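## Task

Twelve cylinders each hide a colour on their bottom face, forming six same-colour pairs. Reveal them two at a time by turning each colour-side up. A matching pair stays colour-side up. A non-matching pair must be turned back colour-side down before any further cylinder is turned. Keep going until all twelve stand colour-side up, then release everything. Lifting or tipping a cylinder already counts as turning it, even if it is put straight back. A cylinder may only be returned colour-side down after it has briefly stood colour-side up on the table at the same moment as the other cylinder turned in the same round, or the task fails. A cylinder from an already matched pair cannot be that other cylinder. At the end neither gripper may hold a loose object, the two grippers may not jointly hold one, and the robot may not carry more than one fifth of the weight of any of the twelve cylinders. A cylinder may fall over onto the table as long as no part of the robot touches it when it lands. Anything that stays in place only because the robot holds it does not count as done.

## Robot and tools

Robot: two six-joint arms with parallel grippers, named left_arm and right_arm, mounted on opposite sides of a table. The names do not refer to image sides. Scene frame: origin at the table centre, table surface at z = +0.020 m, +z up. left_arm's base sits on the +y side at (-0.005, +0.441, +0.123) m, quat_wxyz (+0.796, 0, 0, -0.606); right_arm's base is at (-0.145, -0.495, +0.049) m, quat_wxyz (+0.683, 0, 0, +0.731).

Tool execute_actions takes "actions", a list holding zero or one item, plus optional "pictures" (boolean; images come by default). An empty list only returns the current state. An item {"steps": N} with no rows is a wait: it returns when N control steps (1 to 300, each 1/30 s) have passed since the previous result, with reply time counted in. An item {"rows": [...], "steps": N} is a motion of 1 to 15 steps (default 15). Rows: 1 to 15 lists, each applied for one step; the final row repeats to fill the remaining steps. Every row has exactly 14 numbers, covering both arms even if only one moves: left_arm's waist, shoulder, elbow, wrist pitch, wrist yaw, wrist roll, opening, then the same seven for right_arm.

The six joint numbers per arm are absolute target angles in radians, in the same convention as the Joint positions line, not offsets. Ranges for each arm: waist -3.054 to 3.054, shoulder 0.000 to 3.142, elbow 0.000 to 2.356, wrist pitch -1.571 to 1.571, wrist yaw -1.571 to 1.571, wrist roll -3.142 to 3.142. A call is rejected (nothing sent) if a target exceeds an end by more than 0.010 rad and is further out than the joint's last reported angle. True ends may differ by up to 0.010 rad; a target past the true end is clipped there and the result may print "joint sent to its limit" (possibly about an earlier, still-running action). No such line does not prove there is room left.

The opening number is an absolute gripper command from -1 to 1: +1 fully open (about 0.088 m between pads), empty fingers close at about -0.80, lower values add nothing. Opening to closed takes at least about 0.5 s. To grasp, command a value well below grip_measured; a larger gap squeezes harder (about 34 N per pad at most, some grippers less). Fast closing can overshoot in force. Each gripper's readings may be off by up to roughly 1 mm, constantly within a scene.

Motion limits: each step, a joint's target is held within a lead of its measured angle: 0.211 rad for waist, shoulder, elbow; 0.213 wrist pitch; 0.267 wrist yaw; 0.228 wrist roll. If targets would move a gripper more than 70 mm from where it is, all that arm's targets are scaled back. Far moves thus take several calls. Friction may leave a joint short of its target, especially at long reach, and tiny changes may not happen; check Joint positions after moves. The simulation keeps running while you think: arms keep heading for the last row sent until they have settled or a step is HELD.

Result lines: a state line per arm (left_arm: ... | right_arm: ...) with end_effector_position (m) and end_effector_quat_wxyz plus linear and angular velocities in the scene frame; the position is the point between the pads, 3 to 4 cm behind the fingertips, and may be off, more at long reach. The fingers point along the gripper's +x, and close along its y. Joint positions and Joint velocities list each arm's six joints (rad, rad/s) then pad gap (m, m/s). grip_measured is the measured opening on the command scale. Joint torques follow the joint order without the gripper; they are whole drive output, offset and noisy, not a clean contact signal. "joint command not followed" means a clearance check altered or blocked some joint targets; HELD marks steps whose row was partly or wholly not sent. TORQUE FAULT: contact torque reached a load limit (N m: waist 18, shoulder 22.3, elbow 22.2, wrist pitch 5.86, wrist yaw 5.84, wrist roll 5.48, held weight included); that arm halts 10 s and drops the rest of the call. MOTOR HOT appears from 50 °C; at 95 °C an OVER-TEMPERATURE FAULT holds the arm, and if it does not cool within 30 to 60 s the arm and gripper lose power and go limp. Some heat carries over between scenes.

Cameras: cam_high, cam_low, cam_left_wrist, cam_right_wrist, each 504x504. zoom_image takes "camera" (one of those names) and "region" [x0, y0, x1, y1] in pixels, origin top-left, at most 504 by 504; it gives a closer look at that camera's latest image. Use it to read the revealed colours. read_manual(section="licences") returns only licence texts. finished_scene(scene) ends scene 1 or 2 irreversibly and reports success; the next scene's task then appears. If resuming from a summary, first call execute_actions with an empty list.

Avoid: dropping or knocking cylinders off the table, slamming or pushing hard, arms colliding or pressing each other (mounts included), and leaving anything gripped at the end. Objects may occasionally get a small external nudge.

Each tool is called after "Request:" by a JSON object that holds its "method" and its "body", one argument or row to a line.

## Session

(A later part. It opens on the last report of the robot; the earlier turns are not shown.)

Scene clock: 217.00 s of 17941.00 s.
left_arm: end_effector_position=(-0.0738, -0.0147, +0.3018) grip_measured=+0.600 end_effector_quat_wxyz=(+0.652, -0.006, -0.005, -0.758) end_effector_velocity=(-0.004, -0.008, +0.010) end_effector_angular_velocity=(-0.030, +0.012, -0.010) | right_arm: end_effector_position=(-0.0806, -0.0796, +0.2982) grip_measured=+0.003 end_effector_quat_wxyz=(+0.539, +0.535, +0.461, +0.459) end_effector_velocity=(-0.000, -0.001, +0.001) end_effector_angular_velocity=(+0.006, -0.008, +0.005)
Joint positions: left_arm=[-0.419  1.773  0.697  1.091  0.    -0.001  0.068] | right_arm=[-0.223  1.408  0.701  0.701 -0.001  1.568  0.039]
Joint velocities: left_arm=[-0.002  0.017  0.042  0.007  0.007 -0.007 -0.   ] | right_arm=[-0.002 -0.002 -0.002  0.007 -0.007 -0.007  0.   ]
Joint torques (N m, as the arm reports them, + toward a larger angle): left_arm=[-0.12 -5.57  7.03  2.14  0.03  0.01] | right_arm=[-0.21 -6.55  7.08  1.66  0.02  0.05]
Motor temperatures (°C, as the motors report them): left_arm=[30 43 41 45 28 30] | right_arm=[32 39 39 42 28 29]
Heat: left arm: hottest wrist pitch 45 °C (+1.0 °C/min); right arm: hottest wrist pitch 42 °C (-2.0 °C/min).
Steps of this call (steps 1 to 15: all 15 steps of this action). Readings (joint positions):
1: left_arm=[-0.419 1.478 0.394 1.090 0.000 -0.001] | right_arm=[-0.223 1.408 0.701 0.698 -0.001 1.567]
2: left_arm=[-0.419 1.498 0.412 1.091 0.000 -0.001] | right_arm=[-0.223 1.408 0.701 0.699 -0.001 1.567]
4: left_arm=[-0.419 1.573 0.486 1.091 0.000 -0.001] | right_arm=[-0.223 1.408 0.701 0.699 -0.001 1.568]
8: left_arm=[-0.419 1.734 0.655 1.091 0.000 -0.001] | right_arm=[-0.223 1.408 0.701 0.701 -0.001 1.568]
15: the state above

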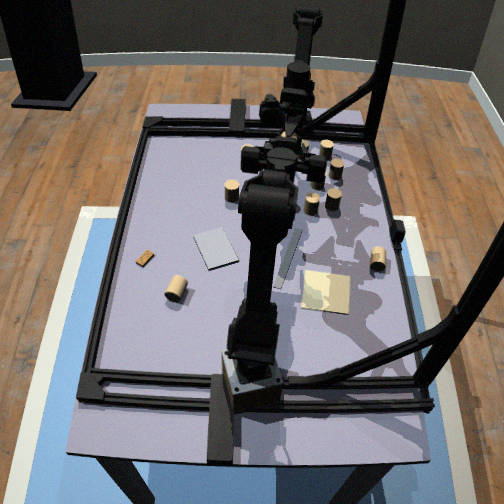

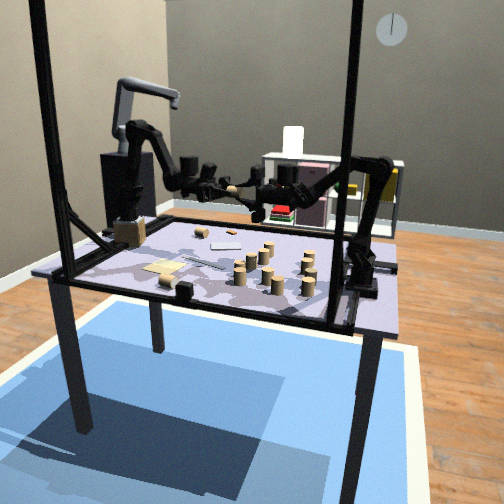

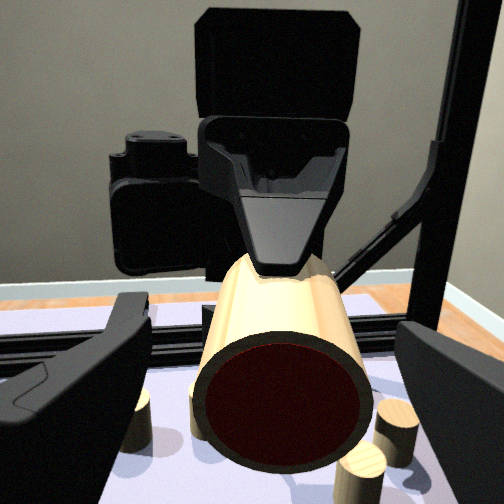

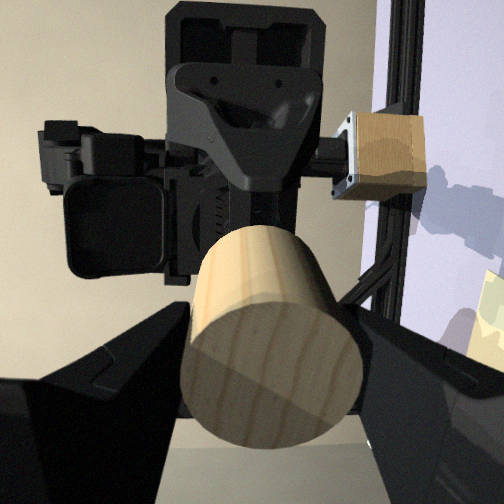

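Request:
{"method": "execute_actions", "body": {
  "actions": [
    {"rows":[[-0.42,1.783,0.708,1.093,0,0,0.45,-0.229,1.404,0.7,0.704,0,1.571,-0.3],[-0.42,1.783,0.708,1.093,0,0,0.35,-0.229,1.404,0.7,0.704,0,1.571,-0.3],[-0.42,1.783,0.708,1.093,0,0,0.25,-0.229,1.404,0.7,0.704,0,1.571,-0.3],[-0.42,1.783,0.708,1.093,0,0,0.2,-0.229,1.404,0.7,0.704,0,1.571,-0.3],[-0.42,1.783,0.708,1.093,0,0,0.15,-0.229,1.404,0.7,0.704,0,1.571,-0.3],[-0.42,1.783,0.708,1.093,0,0,0.1,-0.229,1.404,0.7,0.704,0,1.571,-0.3],[-0.42,1.783,0.708,1.093,0,0,0.06,-0.229,1.404,0.7,0.704,0,1.571,-0.3],[-0.42,1.783,0.708,1.093,0,0,0.03,-0.229,1.404,0.7,0.704,0,1.571,-0.3],[-0.42,1.783,0.708,1.093,0,0,-0.05,-0.229,1.404,0.7,0.704,0,1.571,-0.3],[-0.42,1.783,0.708,1.093,0,0,-0.15,-0.229,1.404,0.7,0.704,0,1.571,-0.3],[-0.42,1.783,0.708,1.093,0,0,-0.3,-0.229,1.404,0.7,0.704,0,1.571,-0.3]],"steps":14}
  ],
  "pictures": false
}}

Request:
{"method": "execute_actions", "body": {
  "actions": [
    {"rows":[[-0.42,1.783,0.708,1.093,0,0,-0.3,-0.229,1.404,0.7,0.704,0,1.571,0.6]],"steps":7}
  ],
  "pictures": false
}}

Request:
{"method": "execute_actions", "body": {
  "actions": [
    {"rows":[[-0.42,1.71,0.63,1.093,0,0,-0.3,-0.229,1.404,0.7,0.704,0,1.571,0.6],[-0.42,1.635,0.55,1.093,0,0,-0.3,-0.229,1.404,0.7,0.704,0,1.571,0.6],[-0.42,1.555,0.47,1.093,0,0,-0.3,-0.229,1.404,0.7,0.704,0,1.571,0.6],[-0.42,1.477,0.39,1.09,0,0,-0.3,-0.229,1.404,0.7,0.704,0,1.571,0.6]],"steps":9}
  ],
  "pictures": false
}}

Request:
{"method": "execute_actions", "body": {
  "actions": [
    {"rows":[[0.03,1.1,0.8,-0.87,0,0,-0.3,0.078,1.3,1.3,-1.234,0,0,0.3]],"steps":15}
  ],
  "pictures": false
}}

Request:
{"method": "execute_actions", "body": {
  "actions": [
    {"rows":[[0.03,1.1,0.8,-0.87,0,0,-0.3,0.078,1.3,1.3,-1.234,0,0,0.3]],"steps":13}
  ],
  "pictures": false
}}

Request:
{"method": "execute_actions", "body": {
  "actions": [
    {"rows":[[0.03,1.548,0.847,-0.87,0,0,-0.3,0.078,1.723,1.386,-1.234,0,0,0.3]],"steps":15}
  ],
  "pictures": false
}}

Request:
{"method": "execute_actions", "body": {
  "actions": [
    {"rows":[[0.03,1.565,0.83,-0.836,0,0,-0.3,0.078,1.73,1.355,-1.195,0,0,0.3],[0.03,1.583,0.814,-0.802,0,0,-0.3,0.078,1.738,1.32,-1.153,0,0,0.3],[0.03,1.602,0.798,-0.767,0,0,-0.3,0.078,1.746,1.287,-1.112,0,0,0.3],[0.03,1.622,0.783,-0.732,0,0,-0.3,0.078,1.755,1.253,-1.07,0,0,0.3],[0.03,1.643,0.768,-0.696,0,0,-0.3,0.078,1.764,1.22,-1.03,0,0,0.3],[0.03,1.664,0.753,-0.655,0,0,-0.3,0.078,1.764,1.22,-1.03,0,0,0.3],[0.03,1.686,0.739,-0.61,0,0,-0.3,0.078,1.764,1.22,-1.03,0,0,0.3],[0.03,1.709,0.725,-0.565,0,0,-0.3,0.078,1.764,1.22,-1.03,0,0,0.3],[0.03,1.732,0.712,-0.525,0,0,-0.3,0.078,1.764,1.22,-1.03,0,0,0.3],[0.03,1.755,0.70,-0.5,0,0,-0.3,0.078,1.764,1.22,-1.03,0,0,0.3],[0.03,1.77,0.693,-0.5,0,0,-0.3,0.078,1.764,1.22,-1.03,0,0,0.3]],"steps":15}
  ]
}}

Scene clock: 229.77 s of 17941.00 s.
left_arm: end_effector_position=(-0.0741, -0.0157, +0.3019) grip_measured=+0.031 end_effector_quat_wxyz=(+0.652, -0.007, -0.005, -0.758) end_effector_velocity=(+0.000, +0.001, -0.005) end_effector_angular_velocity=(+0.021, -0.010, +0.005) | right_arm: end_effector_position=(-0.0794, -0.0799, +0.2982) grip_measured=+0.003 end_effector_quat_wxyz=(+0.540, +0.535, +0.460, +0.458) end_effector_velocity=(-0.000, +0.000, -0.007) end_effector_angular_velocity=(-0.028, -0.003, +0.005)
Joint positions: left_arm=[-0.419  1.776  0.701  1.092 -0.    -0.001  0.041] | right_arm=[-0.226  1.407  0.701  0.701 -0.002  1.568  0.039]
Joint velocities: left_arm=[-0.002 -0.002 -0.002 -0.022 -0.007  0.007 -0.   ] | right_arm=[-0.002  0.002 -0.002 -0.022 -0.007 -0.007 -0.   ]
Joint torques (N m, as the arm reports them, + toward a larger angle): left_arm=[-0.11 -5.79  6.91  2.14  0.03  0.01] | right_arm=[-0.2  -6.53  7.19  1.66  0.02  0.05]
Motor temperatures (°C, as the motors report them): left_arm=[30 44 41 45 28 30] | right_arm=[32 39 39 43 28 29]
Heat: left arm: hottest wrist pitch 45 °C (+0.0 °C/min); right arm: hottest wrist pitch 43 °C (-1.0 °C/min).
Steps of this call (steps 1 to 15: the robot went on to your last target; steps 16 to 369: nothing new was sent; steps 370 to 383: all 14 steps of this action). Readings (joint positions):
370: left_arm=[-0.419 1.776 0.701 1.092 0.000 -0.001] | right_arm=[-0.224 1.408 0.701 0.701 -0.001 1.568]
371: left_arm=[-0.419 1.776 0.701 1.092 0.000 -0.001] | right_arm=[-0.224 1.408 0.701 0.701 -0.001 1.568]
373: left_arm=[-0.419 1.776 0.701 1.092 0.000 -0.001] | right_arm=[-0.226 1.408 0.701 0.701 -0.001 1.568]
377: left_arm=[-0.419 1.776 0.701 1.092 0.000 -0.001] | right_arm=[-0.226 1.407 0.701 0.701 -0.001 1.568]
383: the state above

Scene clock: 230.00 s of 17941.00 s.
left_arm: end_effector_position=(-0.0741, -0.0157, +0.3015) grip_measured=+0.031 end_effector_quat_wxyz=(+0.652, -0.006, -0.005, -0.758) end_effector_velocity=(+0.002, +0.000, -0.001) end_effector_angular_velocity=(+0.008, +0.006, +0.019) | right_arm: end_effector_position=(-0.0794, -0.0798, +0.2985) grip_measured=+0.511 end_effector_quat_wxyz=(+0.539, +0.536, +0.460, +0.459) end_effector_velocity=(-0.000, -0.001, -0.001) end_effector_angular_velocity=(-0.013, -0.005, +0.015)
Joint positions: left_arm=[-0.419  1.777  0.701  1.092 -0.    -0.001  0.041] | right_arm=[-0.226  1.408  0.701  0.702 -0.002  1.569  0.064]
Joint velocities: left_arm=[-0.002 -0.002 -0.002 -0.007 -0.022 -0.007 -0.   ] | right_arm=[-0.007 -0.007  0.002 -0.022 -0.022 -0.007  0.174]
Joint torques (N m, as the arm reports them, + toward a larger angle): left_arm=[-0.1  -5.84  6.91  2.12  0.05  0.01] | right_arm=[-0.23 -6.51  7.15  1.56  0.02  0.06]
Motor temperatures (°C, as the motors report them): left_arm=[30 44 41 45 28 30] | right_arm=[32 39 39 43 28 29]
Heat: left arm: hottest wrist pitch 45 °C (+0.0 °C/min); right arm: hottest wrist pitch 43 °C (-1.0 °C/min).
Steps of this call (steps 1 to 7: all 7 steps of this action). Readings (joint positions):
1: left_arm=[-0.419 1.776 0.701 1.092 -0.000 -0.001] | right_arm=[-0.226 1.407 0.701 0.701 -0.002 1.568]
2: left_arm=[-0.419 1.776 0.701 1.092 -0.000 -0.001] | right_arm=[-0.226 1.407 0.701 0.701 -0.002 1.568]
4: left_arm=[-0.419 1.777 0.701 1.092 -0.000 -0.001] | right_arm=[-0.226 1.407 0.701 0.702 -0.002 1.568]
7: the state above

Scene clock: 230.30 s of 17941.00 s.
left_arm: end_effector_position=(-0.0630, +0.0583, +0.3017) grip_measured=+0.030 end_effector_quat_wxyz=(+0.652, -0.001, -0.001, -0.758) end_effector_velocity=(+0.008, +0.055, -0.016) end_effector_angular_velocity=(+0.044, +0.016, +0.005) | right_arm: end_effector_position=(-0.0794, -0.0799, +0.2985) grip_measured=+0.598 end_effector_quat_wxyz=(+0.539, +0.536, +0.460, +0.459) end_effector_velocity=(-0.002, -0.000, -0.002) end_effector_angular_velocity=(-0.008, -0.006, +0.020)
Joint positions: left_arm=[-0.419  1.5    0.413  1.09  -0.    -0.001  0.04 ] | right_arm=[-0.226  1.407  0.701  0.702 -0.002  1.568  0.068]
Joint velocities: left_arm=[-0.002 -0.198 -0.217 -0.022 -0.007 -0.022 -0.   ] | right_arm=[-0.002 -0.002 -0.002 -0.007 -0.022 -0.007  0.001]
Joint torques (N m, as the arm reports them, + toward a larger angle): left_arm=[-0.13 -5.17  5.58  2.03  0.04 -0.01] | right_arm=[-0.34 -6.54  7.2   1.53  0.01  0.03]
Motor temperatures (°C, as the motors report them): left_arm=[30 44 41 45 28 30] | right_arm=[32 39 39 43 28 29]
Heat: left arm: hottest wrist pitch 45 °C (+0.0 °C/min); right arm: hottest wrist pitch 43 °C (-1.0 °C/min).
Steps of this call (steps 1 to 9: all 9 steps of this action). Readings (joint positions):
1: left_arm=[-0.419 1.770 0.692 1.092 -0.000 -0.001] | right_arm=[-0.226 1.407 0.701 0.702 -0.002 1.569]
2: left_arm=[-0.419 1.747 0.666 1.091 -0.000 -0.001] | right_arm=[-0.226 1.407 0.701 0.702 -0.002 1.568]
4: left_arm=[-0.419 1.649 0.556 1.089 -0.000 -0.001] | right_arm=[-0.226 1.407 0.701 0.702 -0.002 1.568]
8: left_arm=[-0.419 1.509 0.421 1.090 -0.000 -0.001] | right_arm=[-0.226 1.407 0.701 0.702 -0.002 1.568]
9: the state above

Scene clock: 230.80 s of 17941.00 s.
left_arm: end_effector_position=(+0.0982, +0.0845, +0.4734) grip_measured=+0.030 end_effector_quat_wxyz=(+0.798, -0.046, -0.060, -0.598) end_effector_velocity=(+0.091, +0.095, -0.030) end_effector_angular_velocity=(+0.859, +0.271, +0.300) | right_arm: end_effector_position=(-0.2040, -0.0867, +0.4484) grip_measured=+0.301 end_effector_quat_wxyz=(+0.615, +0.225, +0.303, +0.692) end_effector_velocity=(+0.017, -0.123, -0.046) end_effector_angular_velocity=(-0.694, -2.056, +0.126)
Joint positions: left_arm=[ 0.013  1.116  0.783  0.483 -0.001 -0.001  0.04 ] | right_arm=[ 0.074  1.298  1.278 -0.043 -0.001  0.772  0.054]
Joint velocities: left_arm=[ 0.31  -0.486  0.393 -1.78   0.007 -0.022 -0.   ] | right_arm=[-0.002 -0.271  0.486 -1.736 -0.007 -1.941 -0.001]
Joint torques (N m, as the arm reports them, + toward a larger angle): left_arm=[-0.9  -1.51  6.31  0.94  0.09  0.02] | right_arm=[ 0.23 -3.44  5.57  0.58 -0.02 -0.1 ]
Motor temperatures (°C, as the motors report them): left_arm=[30 44 41 45 28 30] | right_arm=[32 39 39 43 28 29]
Heat: left arm: hottest wrist pitch 45 °C (+0.0 °C/min); right arm: hottest wrist pitch 43 °C (-1.0 °C/min).
Steps of this call (steps 1 to 15: all 15 steps of this action). Readings (joint positions):
1: left_arm=[-0.410 1.483 0.421 1.061 0.007 -0.001] | right_arm=[-0.217 1.401 0.715 0.670 0.009 1.543]
2: left_arm=[-0.383 1.462 0.441 1.011 0.010 -0.001] | right_arm=[-0.189 1.395 0.739 0.625 0.011 1.503]
4: left_arm=[-0.320 1.415 0.493 0.954 0.009 -0.001] | right_arm=[-0.118 1.381 0.799 0.555 0.006 1.426]
8: left_arm=[-0.196 1.299 0.612 0.832 0.009 -0.001] | right_arm=[0.014 1.343 0.964 0.371 0.001 1.232]
15: the state above

Scene clock: 231.23 s of 17941.00 s.
left_arm: end_effector_position=(+0.0907, +0.1265, +0.3177) grip_measured=+0.030 end_effector_quat_wxyz=(+0.764, +0.185, +0.250, -0.565) end_effector_velocity=(-0.068, +0.236, -0.334) end_effector_angular_velocity=(+1.820, +0.537, +0.016) | right_arm: end_effector_position=(-0.1937, -0.1613, +0.3035) grip_measured=+0.300 end_effector_quat_wxyz=(+0.603, -0.299, +0.284, +0.683) end_effector_velocity=(+0.044, -0.309, -0.273) end_effector_angular_velocity=(-1.834, -0.577, +0.360)
Joint positions: left_arm=[ 0.027  1.102  0.8   -0.331 -0.    -0.001  0.04 ] | right_arm=[ 0.075  1.297  1.3   -0.854 -0.     0.041  0.054]
Joint velocities: left_arm=[ 0.002 -0.002 -0.002 -1.897 -0.022  0.007 -0.001] | right_arm=[-0.002 -0.002 -0.002 -1.897 -0.007 -0.476 -0.   ]
Joint torques (N m, as the arm reports them, + toward a larger angle): left_arm=[ 0.26 -3.69  7.82  1.87  0.05  0.  ] | right_arm=[ 0.14 -4.86  7.25  0.96 -0.03 -0.08]
Motor temperatures (°C, as the motors report them): left_arm=[30 44 41 45 28 30] | right_arm=[32 39 39 43 28 29]
Heat: left arm: hottest wrist pitch 45 °C (+0.0 °C/min); right arm: hottest wrist pitch 43 °C (-1.0 °C/min).
Steps of this call (steps 1 to 13: all 13 steps of this action). Readings (joint positions):
1: left_arm=[0.021 1.103 0.793 0.423 -0.001 -0.001] | right_arm=[0.074 1.290 1.291 -0.103 -0.001 0.706]
2: left_arm=[0.023 1.097 0.799 0.362 -0.001 -0.001] | right_arm=[0.074 1.287 1.298 -0.165 -0.001 0.639]
4: left_arm=[0.025 1.096 0.800 0.234 -0.000 -0.001] | right_arm=[0.075 1.287 1.300 -0.292 -0.001 0.505]
8: left_arm=[0.027 1.102 0.800 -0.020 -0.000 -0.001] | right_arm=[0.075 1.296 1.300 -0.544 -0.001 0.241]
13: the state above

Scene clock: 231.73 s of 17941.00 s.
left_arm: end_effector_position=(+0.0647, +0.2115, +0.1596) grip_measured=+0.029 end_effector_quat_wxyz=(+0.570, +0.419, +0.567, -0.421) end_effector_velocity=(-0.005, +0.019, +0.001) end_effector_angular_velocity=(+0.089, +0.020, +0.005) | right_arm: end_effector_position=(-0.1899, -0.1877, +0.1688) grip_measured=+0.300 end_effector_quat_wxyz=(+0.463, -0.535, +0.465, +0.533) end_effector_velocity=(-0.000, -0.002, +0.000) end_effector_angular_velocity=(-0.008, +0.006, +0.005)
Joint positions: left_arm=[ 0.028  1.543  0.839 -0.861 -0.    -0.001  0.04 ] | right_arm=[ 0.075  1.725  1.38  -1.229 -0.     0.003  0.054]
Joint velocities: left_arm=[-0.002 -0.002  0.002 -0.095 -0.007 -0.007 -0.   ] | right_arm=[-0.002 -0.002 -0.002 -0.007 -0.007 -0.007 -0.   ]
Joint torques (N m, as the arm reports them, + toward a larger angle): left_arm=[ 0.19 -4.26  6.7   0.26  0.03  0.  ] | right_arm=[ 0.22 -8.    6.94 -0.09 -0.02 -0.1 ]
Motor temperatures (°C, as the motors report them): left_arm=[30 44 41 45 28 30] | right_arm=[32 39 39 43 28 29]
Heat: left arm: hottest wrist pitch 45 °C (+0.0 °C/min); right arm: hottest wrist pitch 43 °C (-1.0 °C/min).
Steps of this call (steps 1 to 15: all 15 steps of this action). Readings (joint positions):
1: left_arm=[0.027 1.132 0.807 -0.398 -0.000 -0.001] | right_arm=[0.075 1.323 1.312 -0.928 -0.000 0.029]
2: left_arm=[0.027 1.177 0.824 -0.451 -0.000 -0.001] | right_arm=[0.075 1.361 1.338 -0.986 -0.000 0.021]
4: left_arm=[0.027 1.294 0.845 -0.560 -0.000 -0.001] | right_arm=[0.075 1.467 1.378 -1.093 -0.000 0.011]
8: left_arm=[0.028 1.501 0.842 -0.786 -0.000 -0.001] | right_arm=[0.075 1.675 1.381 -1.200 -0.000 0.005]
15: the state above

Scene clock: 232.23 s of 17941.00 s.
left_arm: end_effector_position=(+0.0646, +0.2120, +0.0831) grip_measured=+0.028 end_effector_quat_wxyz=(+0.566, +0.422, +0.572, -0.418) end_effector_velocity=(-0.005, +0.025, -0.016) end_effector_angular_velocity=(+0.084, +0.003, +0.005) | right_arm: end_effector_position=(-0.1901, -0.1868, +0.1203) grip_measured=+0.300 end_effector_quat_wxyz=(+0.464, -0.533, +0.463, +0.535) end_effector_velocity=(-0.003, +0.001, +0.000) end_effector_angular_velocity=(+0.004, +0.023, +0.005)
Joint positions: left_arm=[ 0.028  1.76   0.698 -0.52  -0.    -0.001  0.04 ] | right_arm=[ 0.076  1.76   1.225 -1.033 -0.     0.003  0.054]
Joint velocities: left_arm=[-0.002  0.032 -0.056  0.007 -0.022 -0.007 -0.   ] | right_arm=[-0.002 -0.002 -0.002  0.007 -0.022 -0.007 -0.   ]
Joint torques (N m, as the arm reports them, + toward a larger angle): left_arm=[ 0.18 -4.62  4.51  1.07  0.04  0.  ] | right_arm=[ 0.18 -7.3   5.52  0.2  -0.04 -0.08]
Motor temperatures (°C, as the motors report them): left_arm=[30 44 41 45 28 30] | right_arm=[32 39 39 43 28 29]
Heat: left arm: hottest wrist pitch 45 °C (+0.0 °C/min); right arm: hottest wrist pitch 43 °C (-1.0 °C/min).
Steps of this call (steps 1 to 15: all 15 steps of this action). Readings (joint positions):
1: left_arm=[0.028 1.545 0.839 -0.862 -0.000 -0.001] | right_arm=[0.075 1.725 1.378 -1.226 -0.000 0.003]
2: left_arm=[0.028 1.550 0.836 -0.848 -0.000 -0.001] | right_arm=[0.075 1.725 1.369 -1.208 -0.000 0.003]
4: left_arm=[0.028 1.572 0.822 -0.794 -0.000 -0.001] | right_arm=[0.076 1.725 1.333 -1.146 -0.000 0.003]
8: left_arm=[0.028 1.651 0.766 -0.662 -0.000 -0.001] | right_arm=[0.076 1.748 1.247 -1.061 -0.000 0.003]
15: the state above

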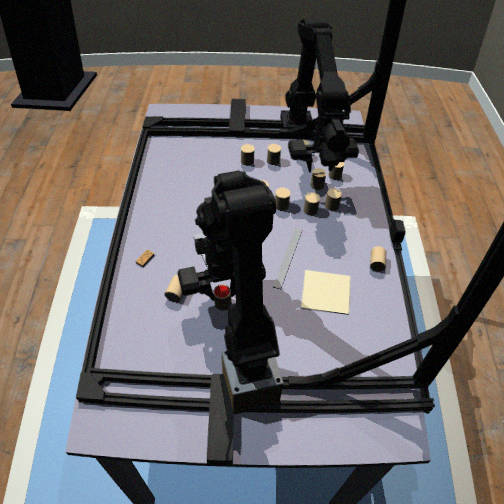

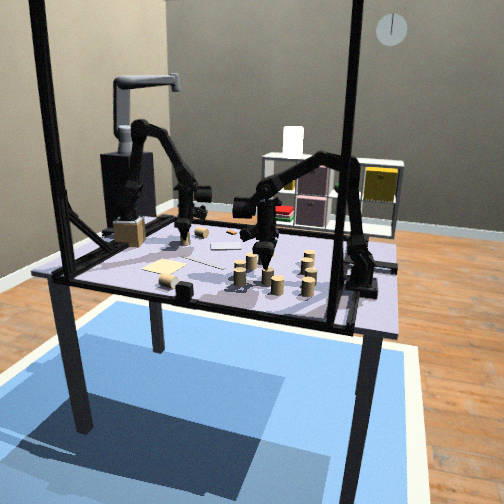

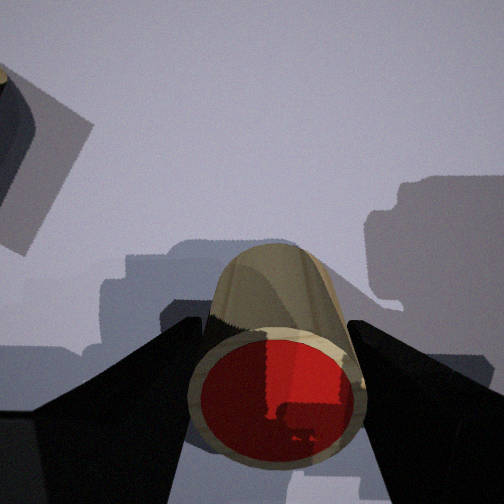

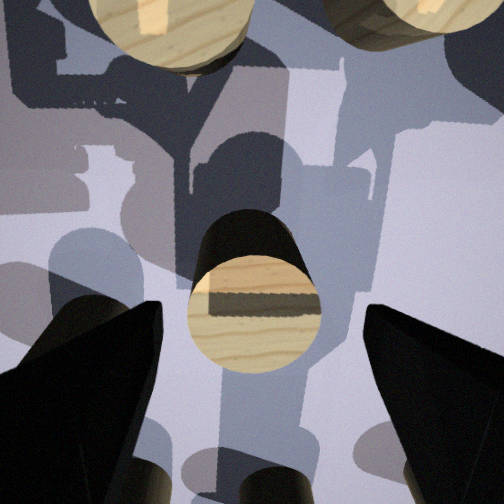

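Request:
{"method": "execute_actions", "body": {
  "actions": [
    {"rows":[[0.03,1.77,0.693,-0.5,0,0,0,0.082,1.775,1.195,-1.0,0,0,0.3],[0.03,1.77,0.693,-0.5,0,0,0.1,0.082,1.787,1.17,-0.965,0,0,0.3],[0.03,1.77,0.693,-0.5,0,0,0.2,0.082,1.798,1.145,-0.93,0,0,0.3],[0.03,1.77,0.693,-0.5,0,0,0.3,0.082,1.809,1.122,-0.898,0,0,0.3]],"steps":12}
  ],
  "pictures": false
}}

Request:
{"method": "execute_actions", "body": {
  "actions": [
    {"rows":[[0.03,1.732,0.712,-0.525,0,0,0.3,0.082,1.809,1.122,-0.898,0,0,0.22],[0.03,1.686,0.739,-0.61,0,0,0.3,0.082,1.809,1.122,-0.898,0,0,0.15],[0.03,1.643,0.768,-0.696,0,0,0.3,0.082,1.809,1.122,-0.898,0,0,0.1],[0.03,1.602,0.798,-0.767,0,0,0.3,0.082,1.809,1.122,-0.898,0,0,0.06],[0.03,1.548,0.847,-0.87,0,0,0.3,0.082,1.809,1.122,-0.898,0,0,0.03],[0.03,1.548,0.847,-0.87,0,0,0.3,0.082,1.809,1.122,-0.898,0,0,-0.05],[0.03,1.548,0.847,-0.87,0,0,0.3,0.082,1.809,1.122,-0.898,0,0,-0.15],[0.03,1.548,0.847,-0.87,0,0,0.3,0.082,1.809,1.122,-0.898,0,0,-0.3]],"steps":11}
  ],
  "pictures": false
}}

Request:
{"method": "execute_actions", "body": {
  "actions": [
    {"rows":[[-0.42,1.0,0.6,0.5,0,0,0.6,0.082,1.785,1.165,-0.965,0,0,-0.3],[-0.42,1.0,0.6,0.5,0,0,0.6,0.082,1.76,1.21,-1.03,0,0,-0.3],[-0.42,1.0,0.6,0.5,0,0,0.6,0.082,1.745,1.27,-1.1,0,0,-0.3],[-0.42,1.0,0.6,0.5,0,0,0.6,0.082,1.73,1.33,-1.17,0,0,-0.3],[-0.42,1.0,0.6,0.5,0,0,0.6,0.082,1.715,1.386,-1.234,0,0,-0.3]],"steps":10}
  ],
  "pictures": false
}}

Request:
{"method": "execute_actions", "body": {
  "actions": [
    {"rows":[[-0.42,1.0,0.5,0.5,0,0,0.6,-0.228,1.3,1.3,0,0,1.571,-0.3]],"steps":15}
  ],
  "pictures": false
}}

Request:
{"method": "execute_actions", "body": {
  "actions": [
    {"rows":[[-0.42,1.477,0.39,1.09,0,0,0.6,-0.228,1.404,0.70,0.704,0,1.571,-0.3]],"steps":15}
  ],
  "pictures": false
}}

Request:
{"method": "execute_actions", "body": {
  "actions": [
    {"rows":[[-0.42,1.477,0.39,1.09,0,0,0.6,-0.228,1.404,0.70,0.704,0,1.571,-0.3]],"steps":10}
  ],
  "pictures": false
}}

Request:
{"method": "execute_actions", "body": {
  "actions": [
    {"rows":[[-0.42,1.53,0.44,1.093,0,0,0.6,-0.228,1.404,0.70,0.704,0,1.571,-0.3],[-0.42,1.58,0.495,1.093,0,0,0.6,-0.228,1.404,0.70,0.704,0,1.571,-0.3],[-0.42,1.635,0.55,1.093,0,0,0.6,-0.228,1.404,0.70,0.704,0,1.571,-0.3],[-0.42,1.69,0.60,1.093,0,0,0.6,-0.228,1.404,0.70,0.704,0,1.571,-0.3],[-0.42,1.74,0.655,1.093,0,0,0.6,-0.228,1.404,0.70,0.704,0,1.571,-0.3],[-0.42,1.783,0.708,1.093,0,0,0.6,-0.228,1.404,0.70,0.704,0,1.571,-0.3]],"steps":15}
  ]
}}

Scene clock: 244.73 s of 17941.00 s.
left_arm: end_effector_position=(+0.0650, +0.2095, +0.0819) grip_measured=+0.290 end_effector_quat_wxyz=(+0.569, +0.419, +0.569, -0.421) end_effector_velocity=(-0.000, +0.002, +0.000) end_effector_angular_velocity=(+0.009, -0.005, +0.005) | right_arm: end_effector_position=(-0.1906, -0.1911, +0.0848) grip_measured=+0.300 end_effector_quat_wxyz=(+0.461, -0.537, +0.464, +0.533) end_effector_velocity=(-0.005, +0.020, -0.000) end_effector_angular_velocity=(+0.091, +0.036, +0.005)
Joint positions: left_arm=[ 0.028  1.763  0.695 -0.501  0.002 -0.001  0.053] | right_arm=[ 0.079  1.802  1.127 -0.903 -0.     0.003  0.054]
Joint velocities: left_arm=[-0.002 -0.002 -0.002 -0.007 -0.007 -0.007  0.005] | right_arm=[-0.002 -0.002 -0.002  0.095 -0.022 -0.007 -0.   ]
Joint torques (N m, as the arm reports them, + toward a larger angle): left_arm=[ 0.2  -4.43  4.23  0.54 -0.04 -0.01] | right_arm=[ 0.17 -6.95  5.4   0.14 -0.04 -0.07]
Motor temperatures (°C, as the motors report them): left_arm=[30 43 40 43 28 30] | right_arm=[32 39 39 42 28 29]
Heat: left arm: hottest shoulder 43 °C (-3.0 °C/min); right arm: hottest wrist pitch 42 °C (-3.0 °C/min).
Steps of this call (steps 1 to 15: the robot went on to your last target; steps 16 to 363: nothing new was sent; steps 364 to 375: all 12 steps of this action). Readings (joint positions):
364: left_arm=[0.028 1.761 0.695 -0.507 0.002 -0.001] | right_arm=[0.076 1.761 1.222 -1.026 -0.000 0.003]
365: left_arm=[0.028 1.761 0.695 -0.507 0.002 -0.001] | right_arm=[0.077 1.761 1.213 -1.010 -0.000 0.003]
367: left_arm=[0.028 1.762 0.696 -0.502 0.002 -0.001] | right_arm=[0.078 1.766 1.185 -0.961 -0.000 0.003]
371: left_arm=[0.028 1.763 0.695 -0.501 0.002 -0.001] | right_arm=[0.079 1.797 1.136 -0.916 -0.000 0.003]
375: the state above

Scene clock: 245.10 s of 17941.00 s.
left_arm: end_effector_position=(+0.0657, +0.2075, +0.1590) grip_measured=+0.300 end_effector_quat_wxyz=(+0.573, +0.416, +0.565, -0.424) end_effector_velocity=(-0.020, +0.060, +0.006) end_effector_angular_velocity=(+0.271, +0.091, +0.019) | right_arm: end_effector_position=(-0.1908, -0.1905, +0.0847) grip_measured=+0.003 end_effector_quat_wxyz=(+0.461, -0.536, +0.464, +0.534) end_effector_velocity=(+0.002, -0.000, +0.001) end_effector_angular_velocity=(-0.001, -0.008, +0.005)
Joint positions: left_arm=[ 0.028  1.552  0.845 -0.849  0.002 -0.001  0.054] | right_arm=[ 0.08   1.802  1.126 -0.9   -0.     0.002  0.039]
Joint velocities: left_arm=[-0.002 -0.017  0.012 -0.315  0.007 -0.022  0.   ] | right_arm=[-0.002 -0.002  0.002 -0.007  0.007 -0.007 -0.   ]
Joint torques (N m, as the arm reports them, + toward a larger angle): left_arm=[ 0.19 -4.85  5.6   0.29 -0.03 -0.01] | right_arm=[ 0.18 -7.    5.35  0.22 -0.05 -0.07]
Motor temperatures (°C, as the motors report them): left_arm=[30 43 40 43 28 30] | right_arm=[32 39 39 42 28 29]
Heat: left arm: hottest shoulder 43 °C (-3.0 °C/min); right arm: hottest wrist pitch 42 °C (-3.0 °C/min).
Steps of this call (steps 1 to 11: all 11 steps of this action). Readings (joint positions):
1: left_arm=[0.028 1.761 0.696 -0.504 0.002 -0.001] | right_arm=[0.079 1.802 1.127 -0.901 -0.000 0.003]
2: left_arm=[0.028 1.752 0.702 -0.527 0.002 -0.001] | right_arm=[0.079 1.802 1.126 -0.900 -0.000 0.003]
4: left_arm=[0.028 1.704 0.731 -0.635 0.002 -0.001] | right_arm=[0.079 1.802 1.127 -0.900 -0.000 0.003]
8: left_arm=[0.028 1.576 0.824 -0.806 0.002 -0.001] | right_arm=[0.079 1.802 1.126 -0.900 -0.000 0.002]
11: the state above

Scene clock: 245.43 s of 17941.00 s.
left_arm: end_effector_position=(-0.0446, +0.1390, +0.2657) grip_measured=+0.593 end_effector_quat_wxyz=(+0.621, +0.256, +0.225, -0.706) end_effector_velocity=(-0.109, -0.235, +0.589) end_effector_angular_velocity=(-2.879, +0.376, -0.235) | right_arm: end_effector_position=(-0.1917, -0.1845, +0.1709) grip_measured=+0.003 end_effector_quat_wxyz=(+0.468, -0.529, +0.457, +0.541) end_effector_velocity=(+0.003, -0.010, +0.112) end_effector_angular_velocity=(+0.144, +0.014, -0.010)
Joint positions: left_arm=[-0.399  1.055  0.612 -0.255 -0.001 -0.001  0.068] | right_arm=[ 0.08   1.716  1.378 -1.21  -0.     0.002  0.039]
Joint velocities: left_arm=[-0.266 -0.891 -0.002  2.015 -0.022 -0.022  0.003] | right_arm=[-0.002 -0.198  0.217 -0.271  0.007  0.007 -0.   ]
Joint torques (N m, as the arm reports them, + toward a larger angle): left_arm=[ 0.23 -1.68  6.29  1.4   0.05  0.  ] | right_arm=[ 0.17 -6.11  5.29 -0.09 -0.01 -0.03]
Motor temperatures (°C, as the motors report them): left_arm=[30 44 40 43 28 30] | right_arm=[32 39 39 42 28 29]
Heat: left arm: hottest shoulder 44 °C (-2.0 °C/min); right arm: hottest wrist pitch 42 °C (-3.0 °C/min).
Steps of this call (steps 1 to 10: all 10 steps of this action). Readings (joint positions):
1: left_arm=[0.006 1.518 0.807 -0.791 -0.011 -0.000] | right_arm=[0.080 1.803 1.130 -0.908 -0.000 0.002]
2: left_arm=[-0.052 1.466 0.746 -0.720 -0.013 0.000] | right_arm=[0.080 1.802 1.144 -0.944 -0.000 0.002]
4: left_arm=[-0.185 1.344 0.655 -0.618 -0.004 0.000] | right_arm=[0.080 1.795 1.201 -1.047 -0.000 0.002]
8: left_arm=[-0.369 1.134 0.613 -0.385 0.000 -0.001] | right_arm=[0.080 1.739 1.349 -1.183 -0.000 0.002]
10: the state above

Scene clock: 245.93 s of 17941.00 s.
left_arm: end_effector_position=(-0.0553, +0.1048, +0.3804) grip_measured=+0.600 end_effector_quat_wxyz=(+0.653, +0.007, +0.007, -0.757) end_effector_velocity=(+0.003, +0.000, +0.038) end_effector_angular_velocity=(-0.173, +0.018, +0.019) | right_arm: end_effector_position=(-0.0835, -0.1028, +0.3891) grip_measured=+0.003 end_effector_quat_wxyz=(+0.728, +0.209, +0.401, +0.516) end_effector_velocity=(+0.026, +0.140, +0.358) end_effector_angular_velocity=(+2.061, +1.557, -0.747)
Joint positions: left_arm=[-0.417  1.     0.503  0.477 -0.001 -0.001  0.068] | right_arm=[-0.224  1.302  1.31  -0.384  0.002  0.883  0.039]
Joint velocities: left_arm=[-0.002 -0.007 -0.002  0.168 -0.022  0.007 -0.   ] | right_arm=[-0.007 -0.007 -0.027  1.81   0.007  2.    -0.   ]
Joint torques (N m, as the arm reports them, + toward a larger angle): left_arm=[-0.15 -2.82  7.45  2.3   0.08  0.  ] | right_arm=[-0.3  -5.54  6.61  1.64 -0.07  0.1 ]
Motor temperatures (°C, as the motors report them): left_arm=[30 43 40 43 28 30] | right_arm=[32 39 39 42 28 29]
Heat: left arm: hottest shoulder 43 °C (-3.0 °C/min); right arm: hottest wrist pitch 42 °C (-3.0 °C/min).
Steps of this call (steps 1 to 15: all 15 steps of this action). Readings (joint positions):
1: left_arm=[-0.406 1.031 0.601 -0.181 -0.001 -0.001] | right_arm=[0.067 1.686 1.368 -1.175 -0.012 0.044]
2: left_arm=[-0.410 1.014 0.585 -0.115 -0.001 -0.001] | right_arm=[0.028 1.653 1.343 -1.115 -0.015 0.101]
4: left_arm=[-0.414 1.003 0.544 -0.001 -0.001 -0.001] | right_arm=[-0.068 1.581 1.320 -1.029 -0.004 0.200]
8: left_arm=[-0.417 1.006 0.503 0.238 -0.001 -0.001] | right_arm=[-0.198 1.415 1.312 -0.823 0.003 0.420]
15: the state above

Scene clock: 246.43 s of 17941.00 s.
left_arm: end_effector_position=(-0.0613, +0.0654, +0.3019) grip_measured=+0.600 end_effector_quat_wxyz=(+0.653, -0.001, +0.000, -0.757) end_effector_velocity=(+0.001, -0.004, -0.004) end_effector_angular_velocity=(-0.023, -0.004, +0.010) | right_arm: end_effector_position=(-0.0801, -0.0858, +0.2425) grip_measured=+0.003 end_effector_quat_wxyz=(+0.597, +0.470, +0.519, +0.392) end_effector_velocity=(+0.014, +0.086, +0.356) end_effector_angular_velocity=(+1.787, -0.103, -0.041)
Joint positions: left_arm=[-0.418  1.466  0.388  1.079 -0.001 -0.001  0.068] | right_arm=[-0.226  1.417  0.698  0.464  0.002  1.552  0.039]
Joint velocities: left_arm=[ 0.002  0.056 -0.002  0.081 -0.007  0.007 -0.001] | right_arm=[-0.002 -0.002 -0.09   1.868 -0.007  0.183 -0.   ]
Joint torques (N m, as the arm reports them, + toward a larger angle): left_arm=[-0.25 -3.77  6.33  2.25  0.08  0.02] | right_arm=[-0.24 -7.63  8.44  2.22 -0.07  0.08]
Motor temperatures (°C, as the motors report them): left_arm=[30 43 40 43 28 30] | right_arm=[32 39 39 42 28 29]
Heat: left arm: hottest shoulder 43 °C (-3.0 °C/min); right arm: hottest wrist pitch 42 °C (-3.0 °C/min).
Steps of this call (steps 1 to 15: all 15 steps of this action). Readings (joint positions):
1: left_arm=[-0.418 1.031 0.486 0.542 -0.002 -0.001] | right_arm=[-0.224 1.309 1.291 -0.318 0.002 0.936]
2: left_arm=[-0.418 1.077 0.471 0.622 -0.001 -0.001] | right_arm=[-0.224 1.312 1.263 -0.265 0.002 0.985]
4: left_arm=[-0.418 1.198 0.439 0.733 -0.002 -0.001] | right_arm=[-0.224 1.327 1.185 -0.169 0.002 1.090]
8: left_arm=[-0.418 1.423 0.393 0.955 -0.002 -0.001] | right_arm=[-0.225 1.388 0.966 0.059 0.002 1.338]
15: the state above

Scene clock: 246.77 s of 17941.00 s.
left_arm: end_effector_position=(-0.0613, +0.0651, +0.3020) grip_measured=+0.600 end_effector_quat_wxyz=(+0.653, -0.002, -0.001, -0.757) end_effector_velocity=(+0.000, +0.001, -0.005) end_effector_angular_velocity=(+0.025, +0.019, +0.005) | right_arm: end_effector_position=(-0.0792, -0.0798, +0.2975) grip_measured=+0.003 end_effector_quat_wxyz=(+0.541, +0.535, +0.461, +0.457) end_effector_velocity=(-0.002, +0.001, +0.025) end_effector_angular_velocity=(+0.117, -0.026, +0.020)
Joint positions: left_arm=[-0.418  1.471  0.388  1.087 -0.001 -0.001  0.068] | right_arm=[-0.226  1.407  0.702  0.696  0.002  1.567  0.039]
Joint velocities: left_arm=[-0.002 -0.002 -0.002 -0.022 -0.007 -0.022 -0.   ] | right_arm=[-0.002  0.002 -0.002  0.125 -0.022 -0.007 -0.   ]
Joint torques (N m, as the arm reports them, + toward a larger angle): left_arm=[-0.2  -3.73  6.33  2.21  0.08  0.02] | right_arm=[-0.25 -6.52  7.03  1.6  -0.07  0.07]
Motor temperatures (°C, as the motors report them): left_arm=[30 43 40 43 28 30] | right_arm=[32 39 39 42 28 29]
Heat: left arm: hottest shoulder 43 °C (-3.0 °C/min); right arm: hottest wrist pitch 42 °C (-3.0 °C/min).
Steps of this call (steps 1 to 10: all 10 steps of this action). Readings (joint positions):
1: left_arm=[-0.418 1.468 0.388 1.081 -0.001 -0.001] | right_arm=[-0.226 1.417 0.698 0.529 0.002 1.557]
2: left_arm=[-0.418 1.469 0.388 1.083 -0.001 -0.001] | right_arm=[-0.226 1.416 0.698 0.588 0.002 1.560]
4: left_arm=[-0.418 1.470 0.388 1.086 -0.001 -0.001] | right_arm=[-0.226 1.409 0.702 0.652 0.002 1.564]
8: left_arm=[-0.418 1.470 0.388 1.087 -0.001 -0.001] | right_arm=[-0.226 1.407 0.702 0.686 0.002 1.567]
10: the state above

Scene clock: 247.27 s of 17941.00 s.
left_arm: end_effector_position=(-0.0732, -0.0147, +0.3018) grip_measured=+0.600 end_effector_quat_wxyz=(+0.653, -0.006, -0.005, -0.757) end_effector_velocity=(-0.006, -0.008, +0.009) end_effector_angular_velocity=(-0.023, -0.004, -0.015) | right_arm: end_effector_position=(-0.0792, -0.0798, +0.2986) grip_measured=+0.002 end_effector_quat_wxyz=(+0.540, +0.536, +0.459, +0.458) end_effector_velocity=(+0.002, -0.001, -0.002) end_effector_angular_velocity=(-0.011, -0.021, +0.000)
Joint positions: left_arm=[-0.418  1.773  0.697  1.092 -0.001 -0.001  0.068] | right_arm=[-0.226  1.407  0.702  0.701  0.002  1.568  0.039]
Joint velocities: left_arm=[-0.007  0.012  0.042 -0.007  0.007  0.007 -0.   ] | right_arm=[-0.007 -0.002 -0.002 -0.007 -0.007 -0.022 -0.   ]
Joint torques (N m, as the arm reports them, + toward a larger angle): left_arm=[-0.22 -5.57  6.96  2.13  0.09  0.01] | right_arm=[-0.25 -6.47  7.    1.65 -0.07  0.05]
Motor temperatures (°C, as the motors report them): left_arm=[30 43 40 43 28 30] | right_arm=[32 39 39 42 28 29]
Heat: left arm: hottest shoulder 43 °C (-3.0 °C/min); right arm: hottest wrist pitch 42 °C (-3.0 °C/min).
Steps of this call (steps 1 to 15: all 15 steps of this action). Readings (joint positions):
1: left_arm=[-0.418 1.478 0.393 1.089 -0.001 -0.001] | right_arm=[-0.226 1.407 0.702 0.698 0.002 1.567]
2: left_arm=[-0.418 1.497 0.411 1.091 -0.001 -0.001] | right_arm=[-0.226 1.407 0.702 0.699 0.002 1.567]
4: left_arm=[-0.418 1.572 0.485 1.091 -0.001 -0.001] | right_arm=[-0.226 1.407 0.702 0.699 0.002 1.568]
8: left_arm=[-0.418 1.734 0.656 1.092 -0.001 -0.001] | right_arm=[-0.226 1.407 0.702 0.701 0.002 1.568]
15: the state above

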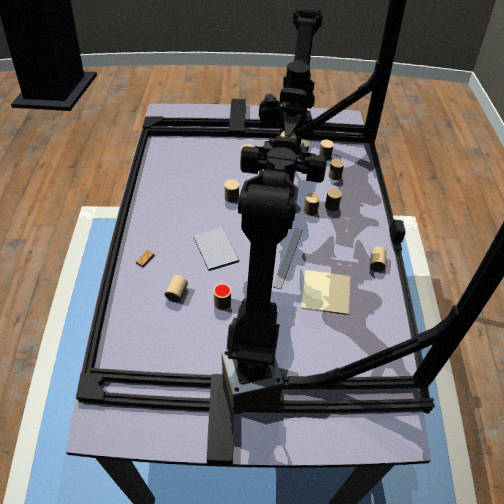

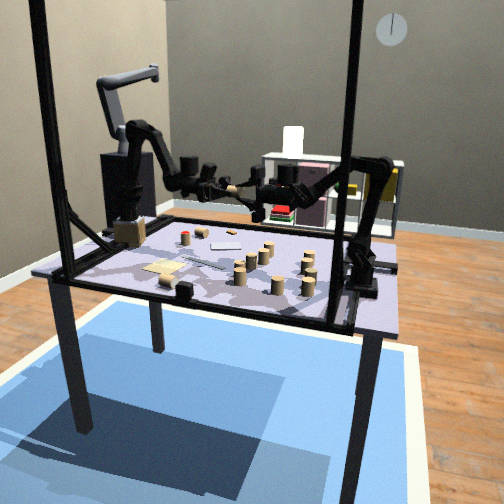

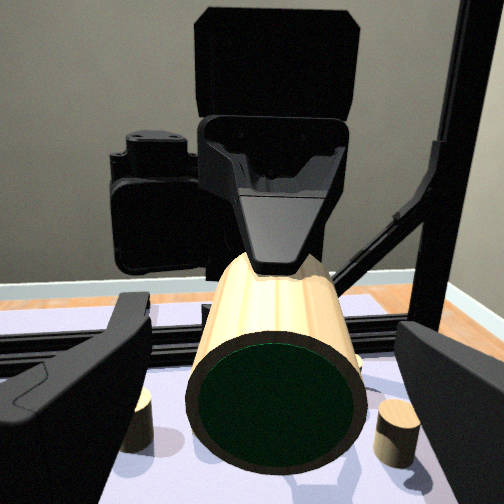

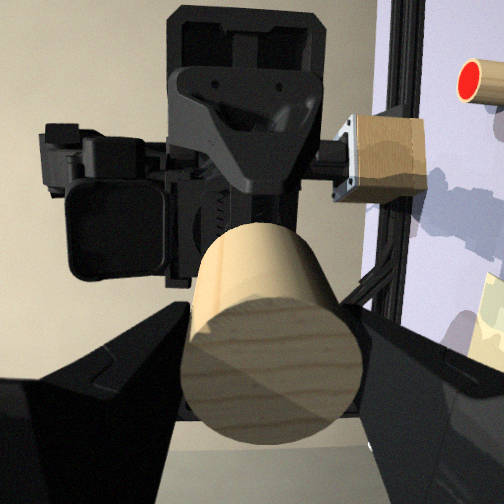

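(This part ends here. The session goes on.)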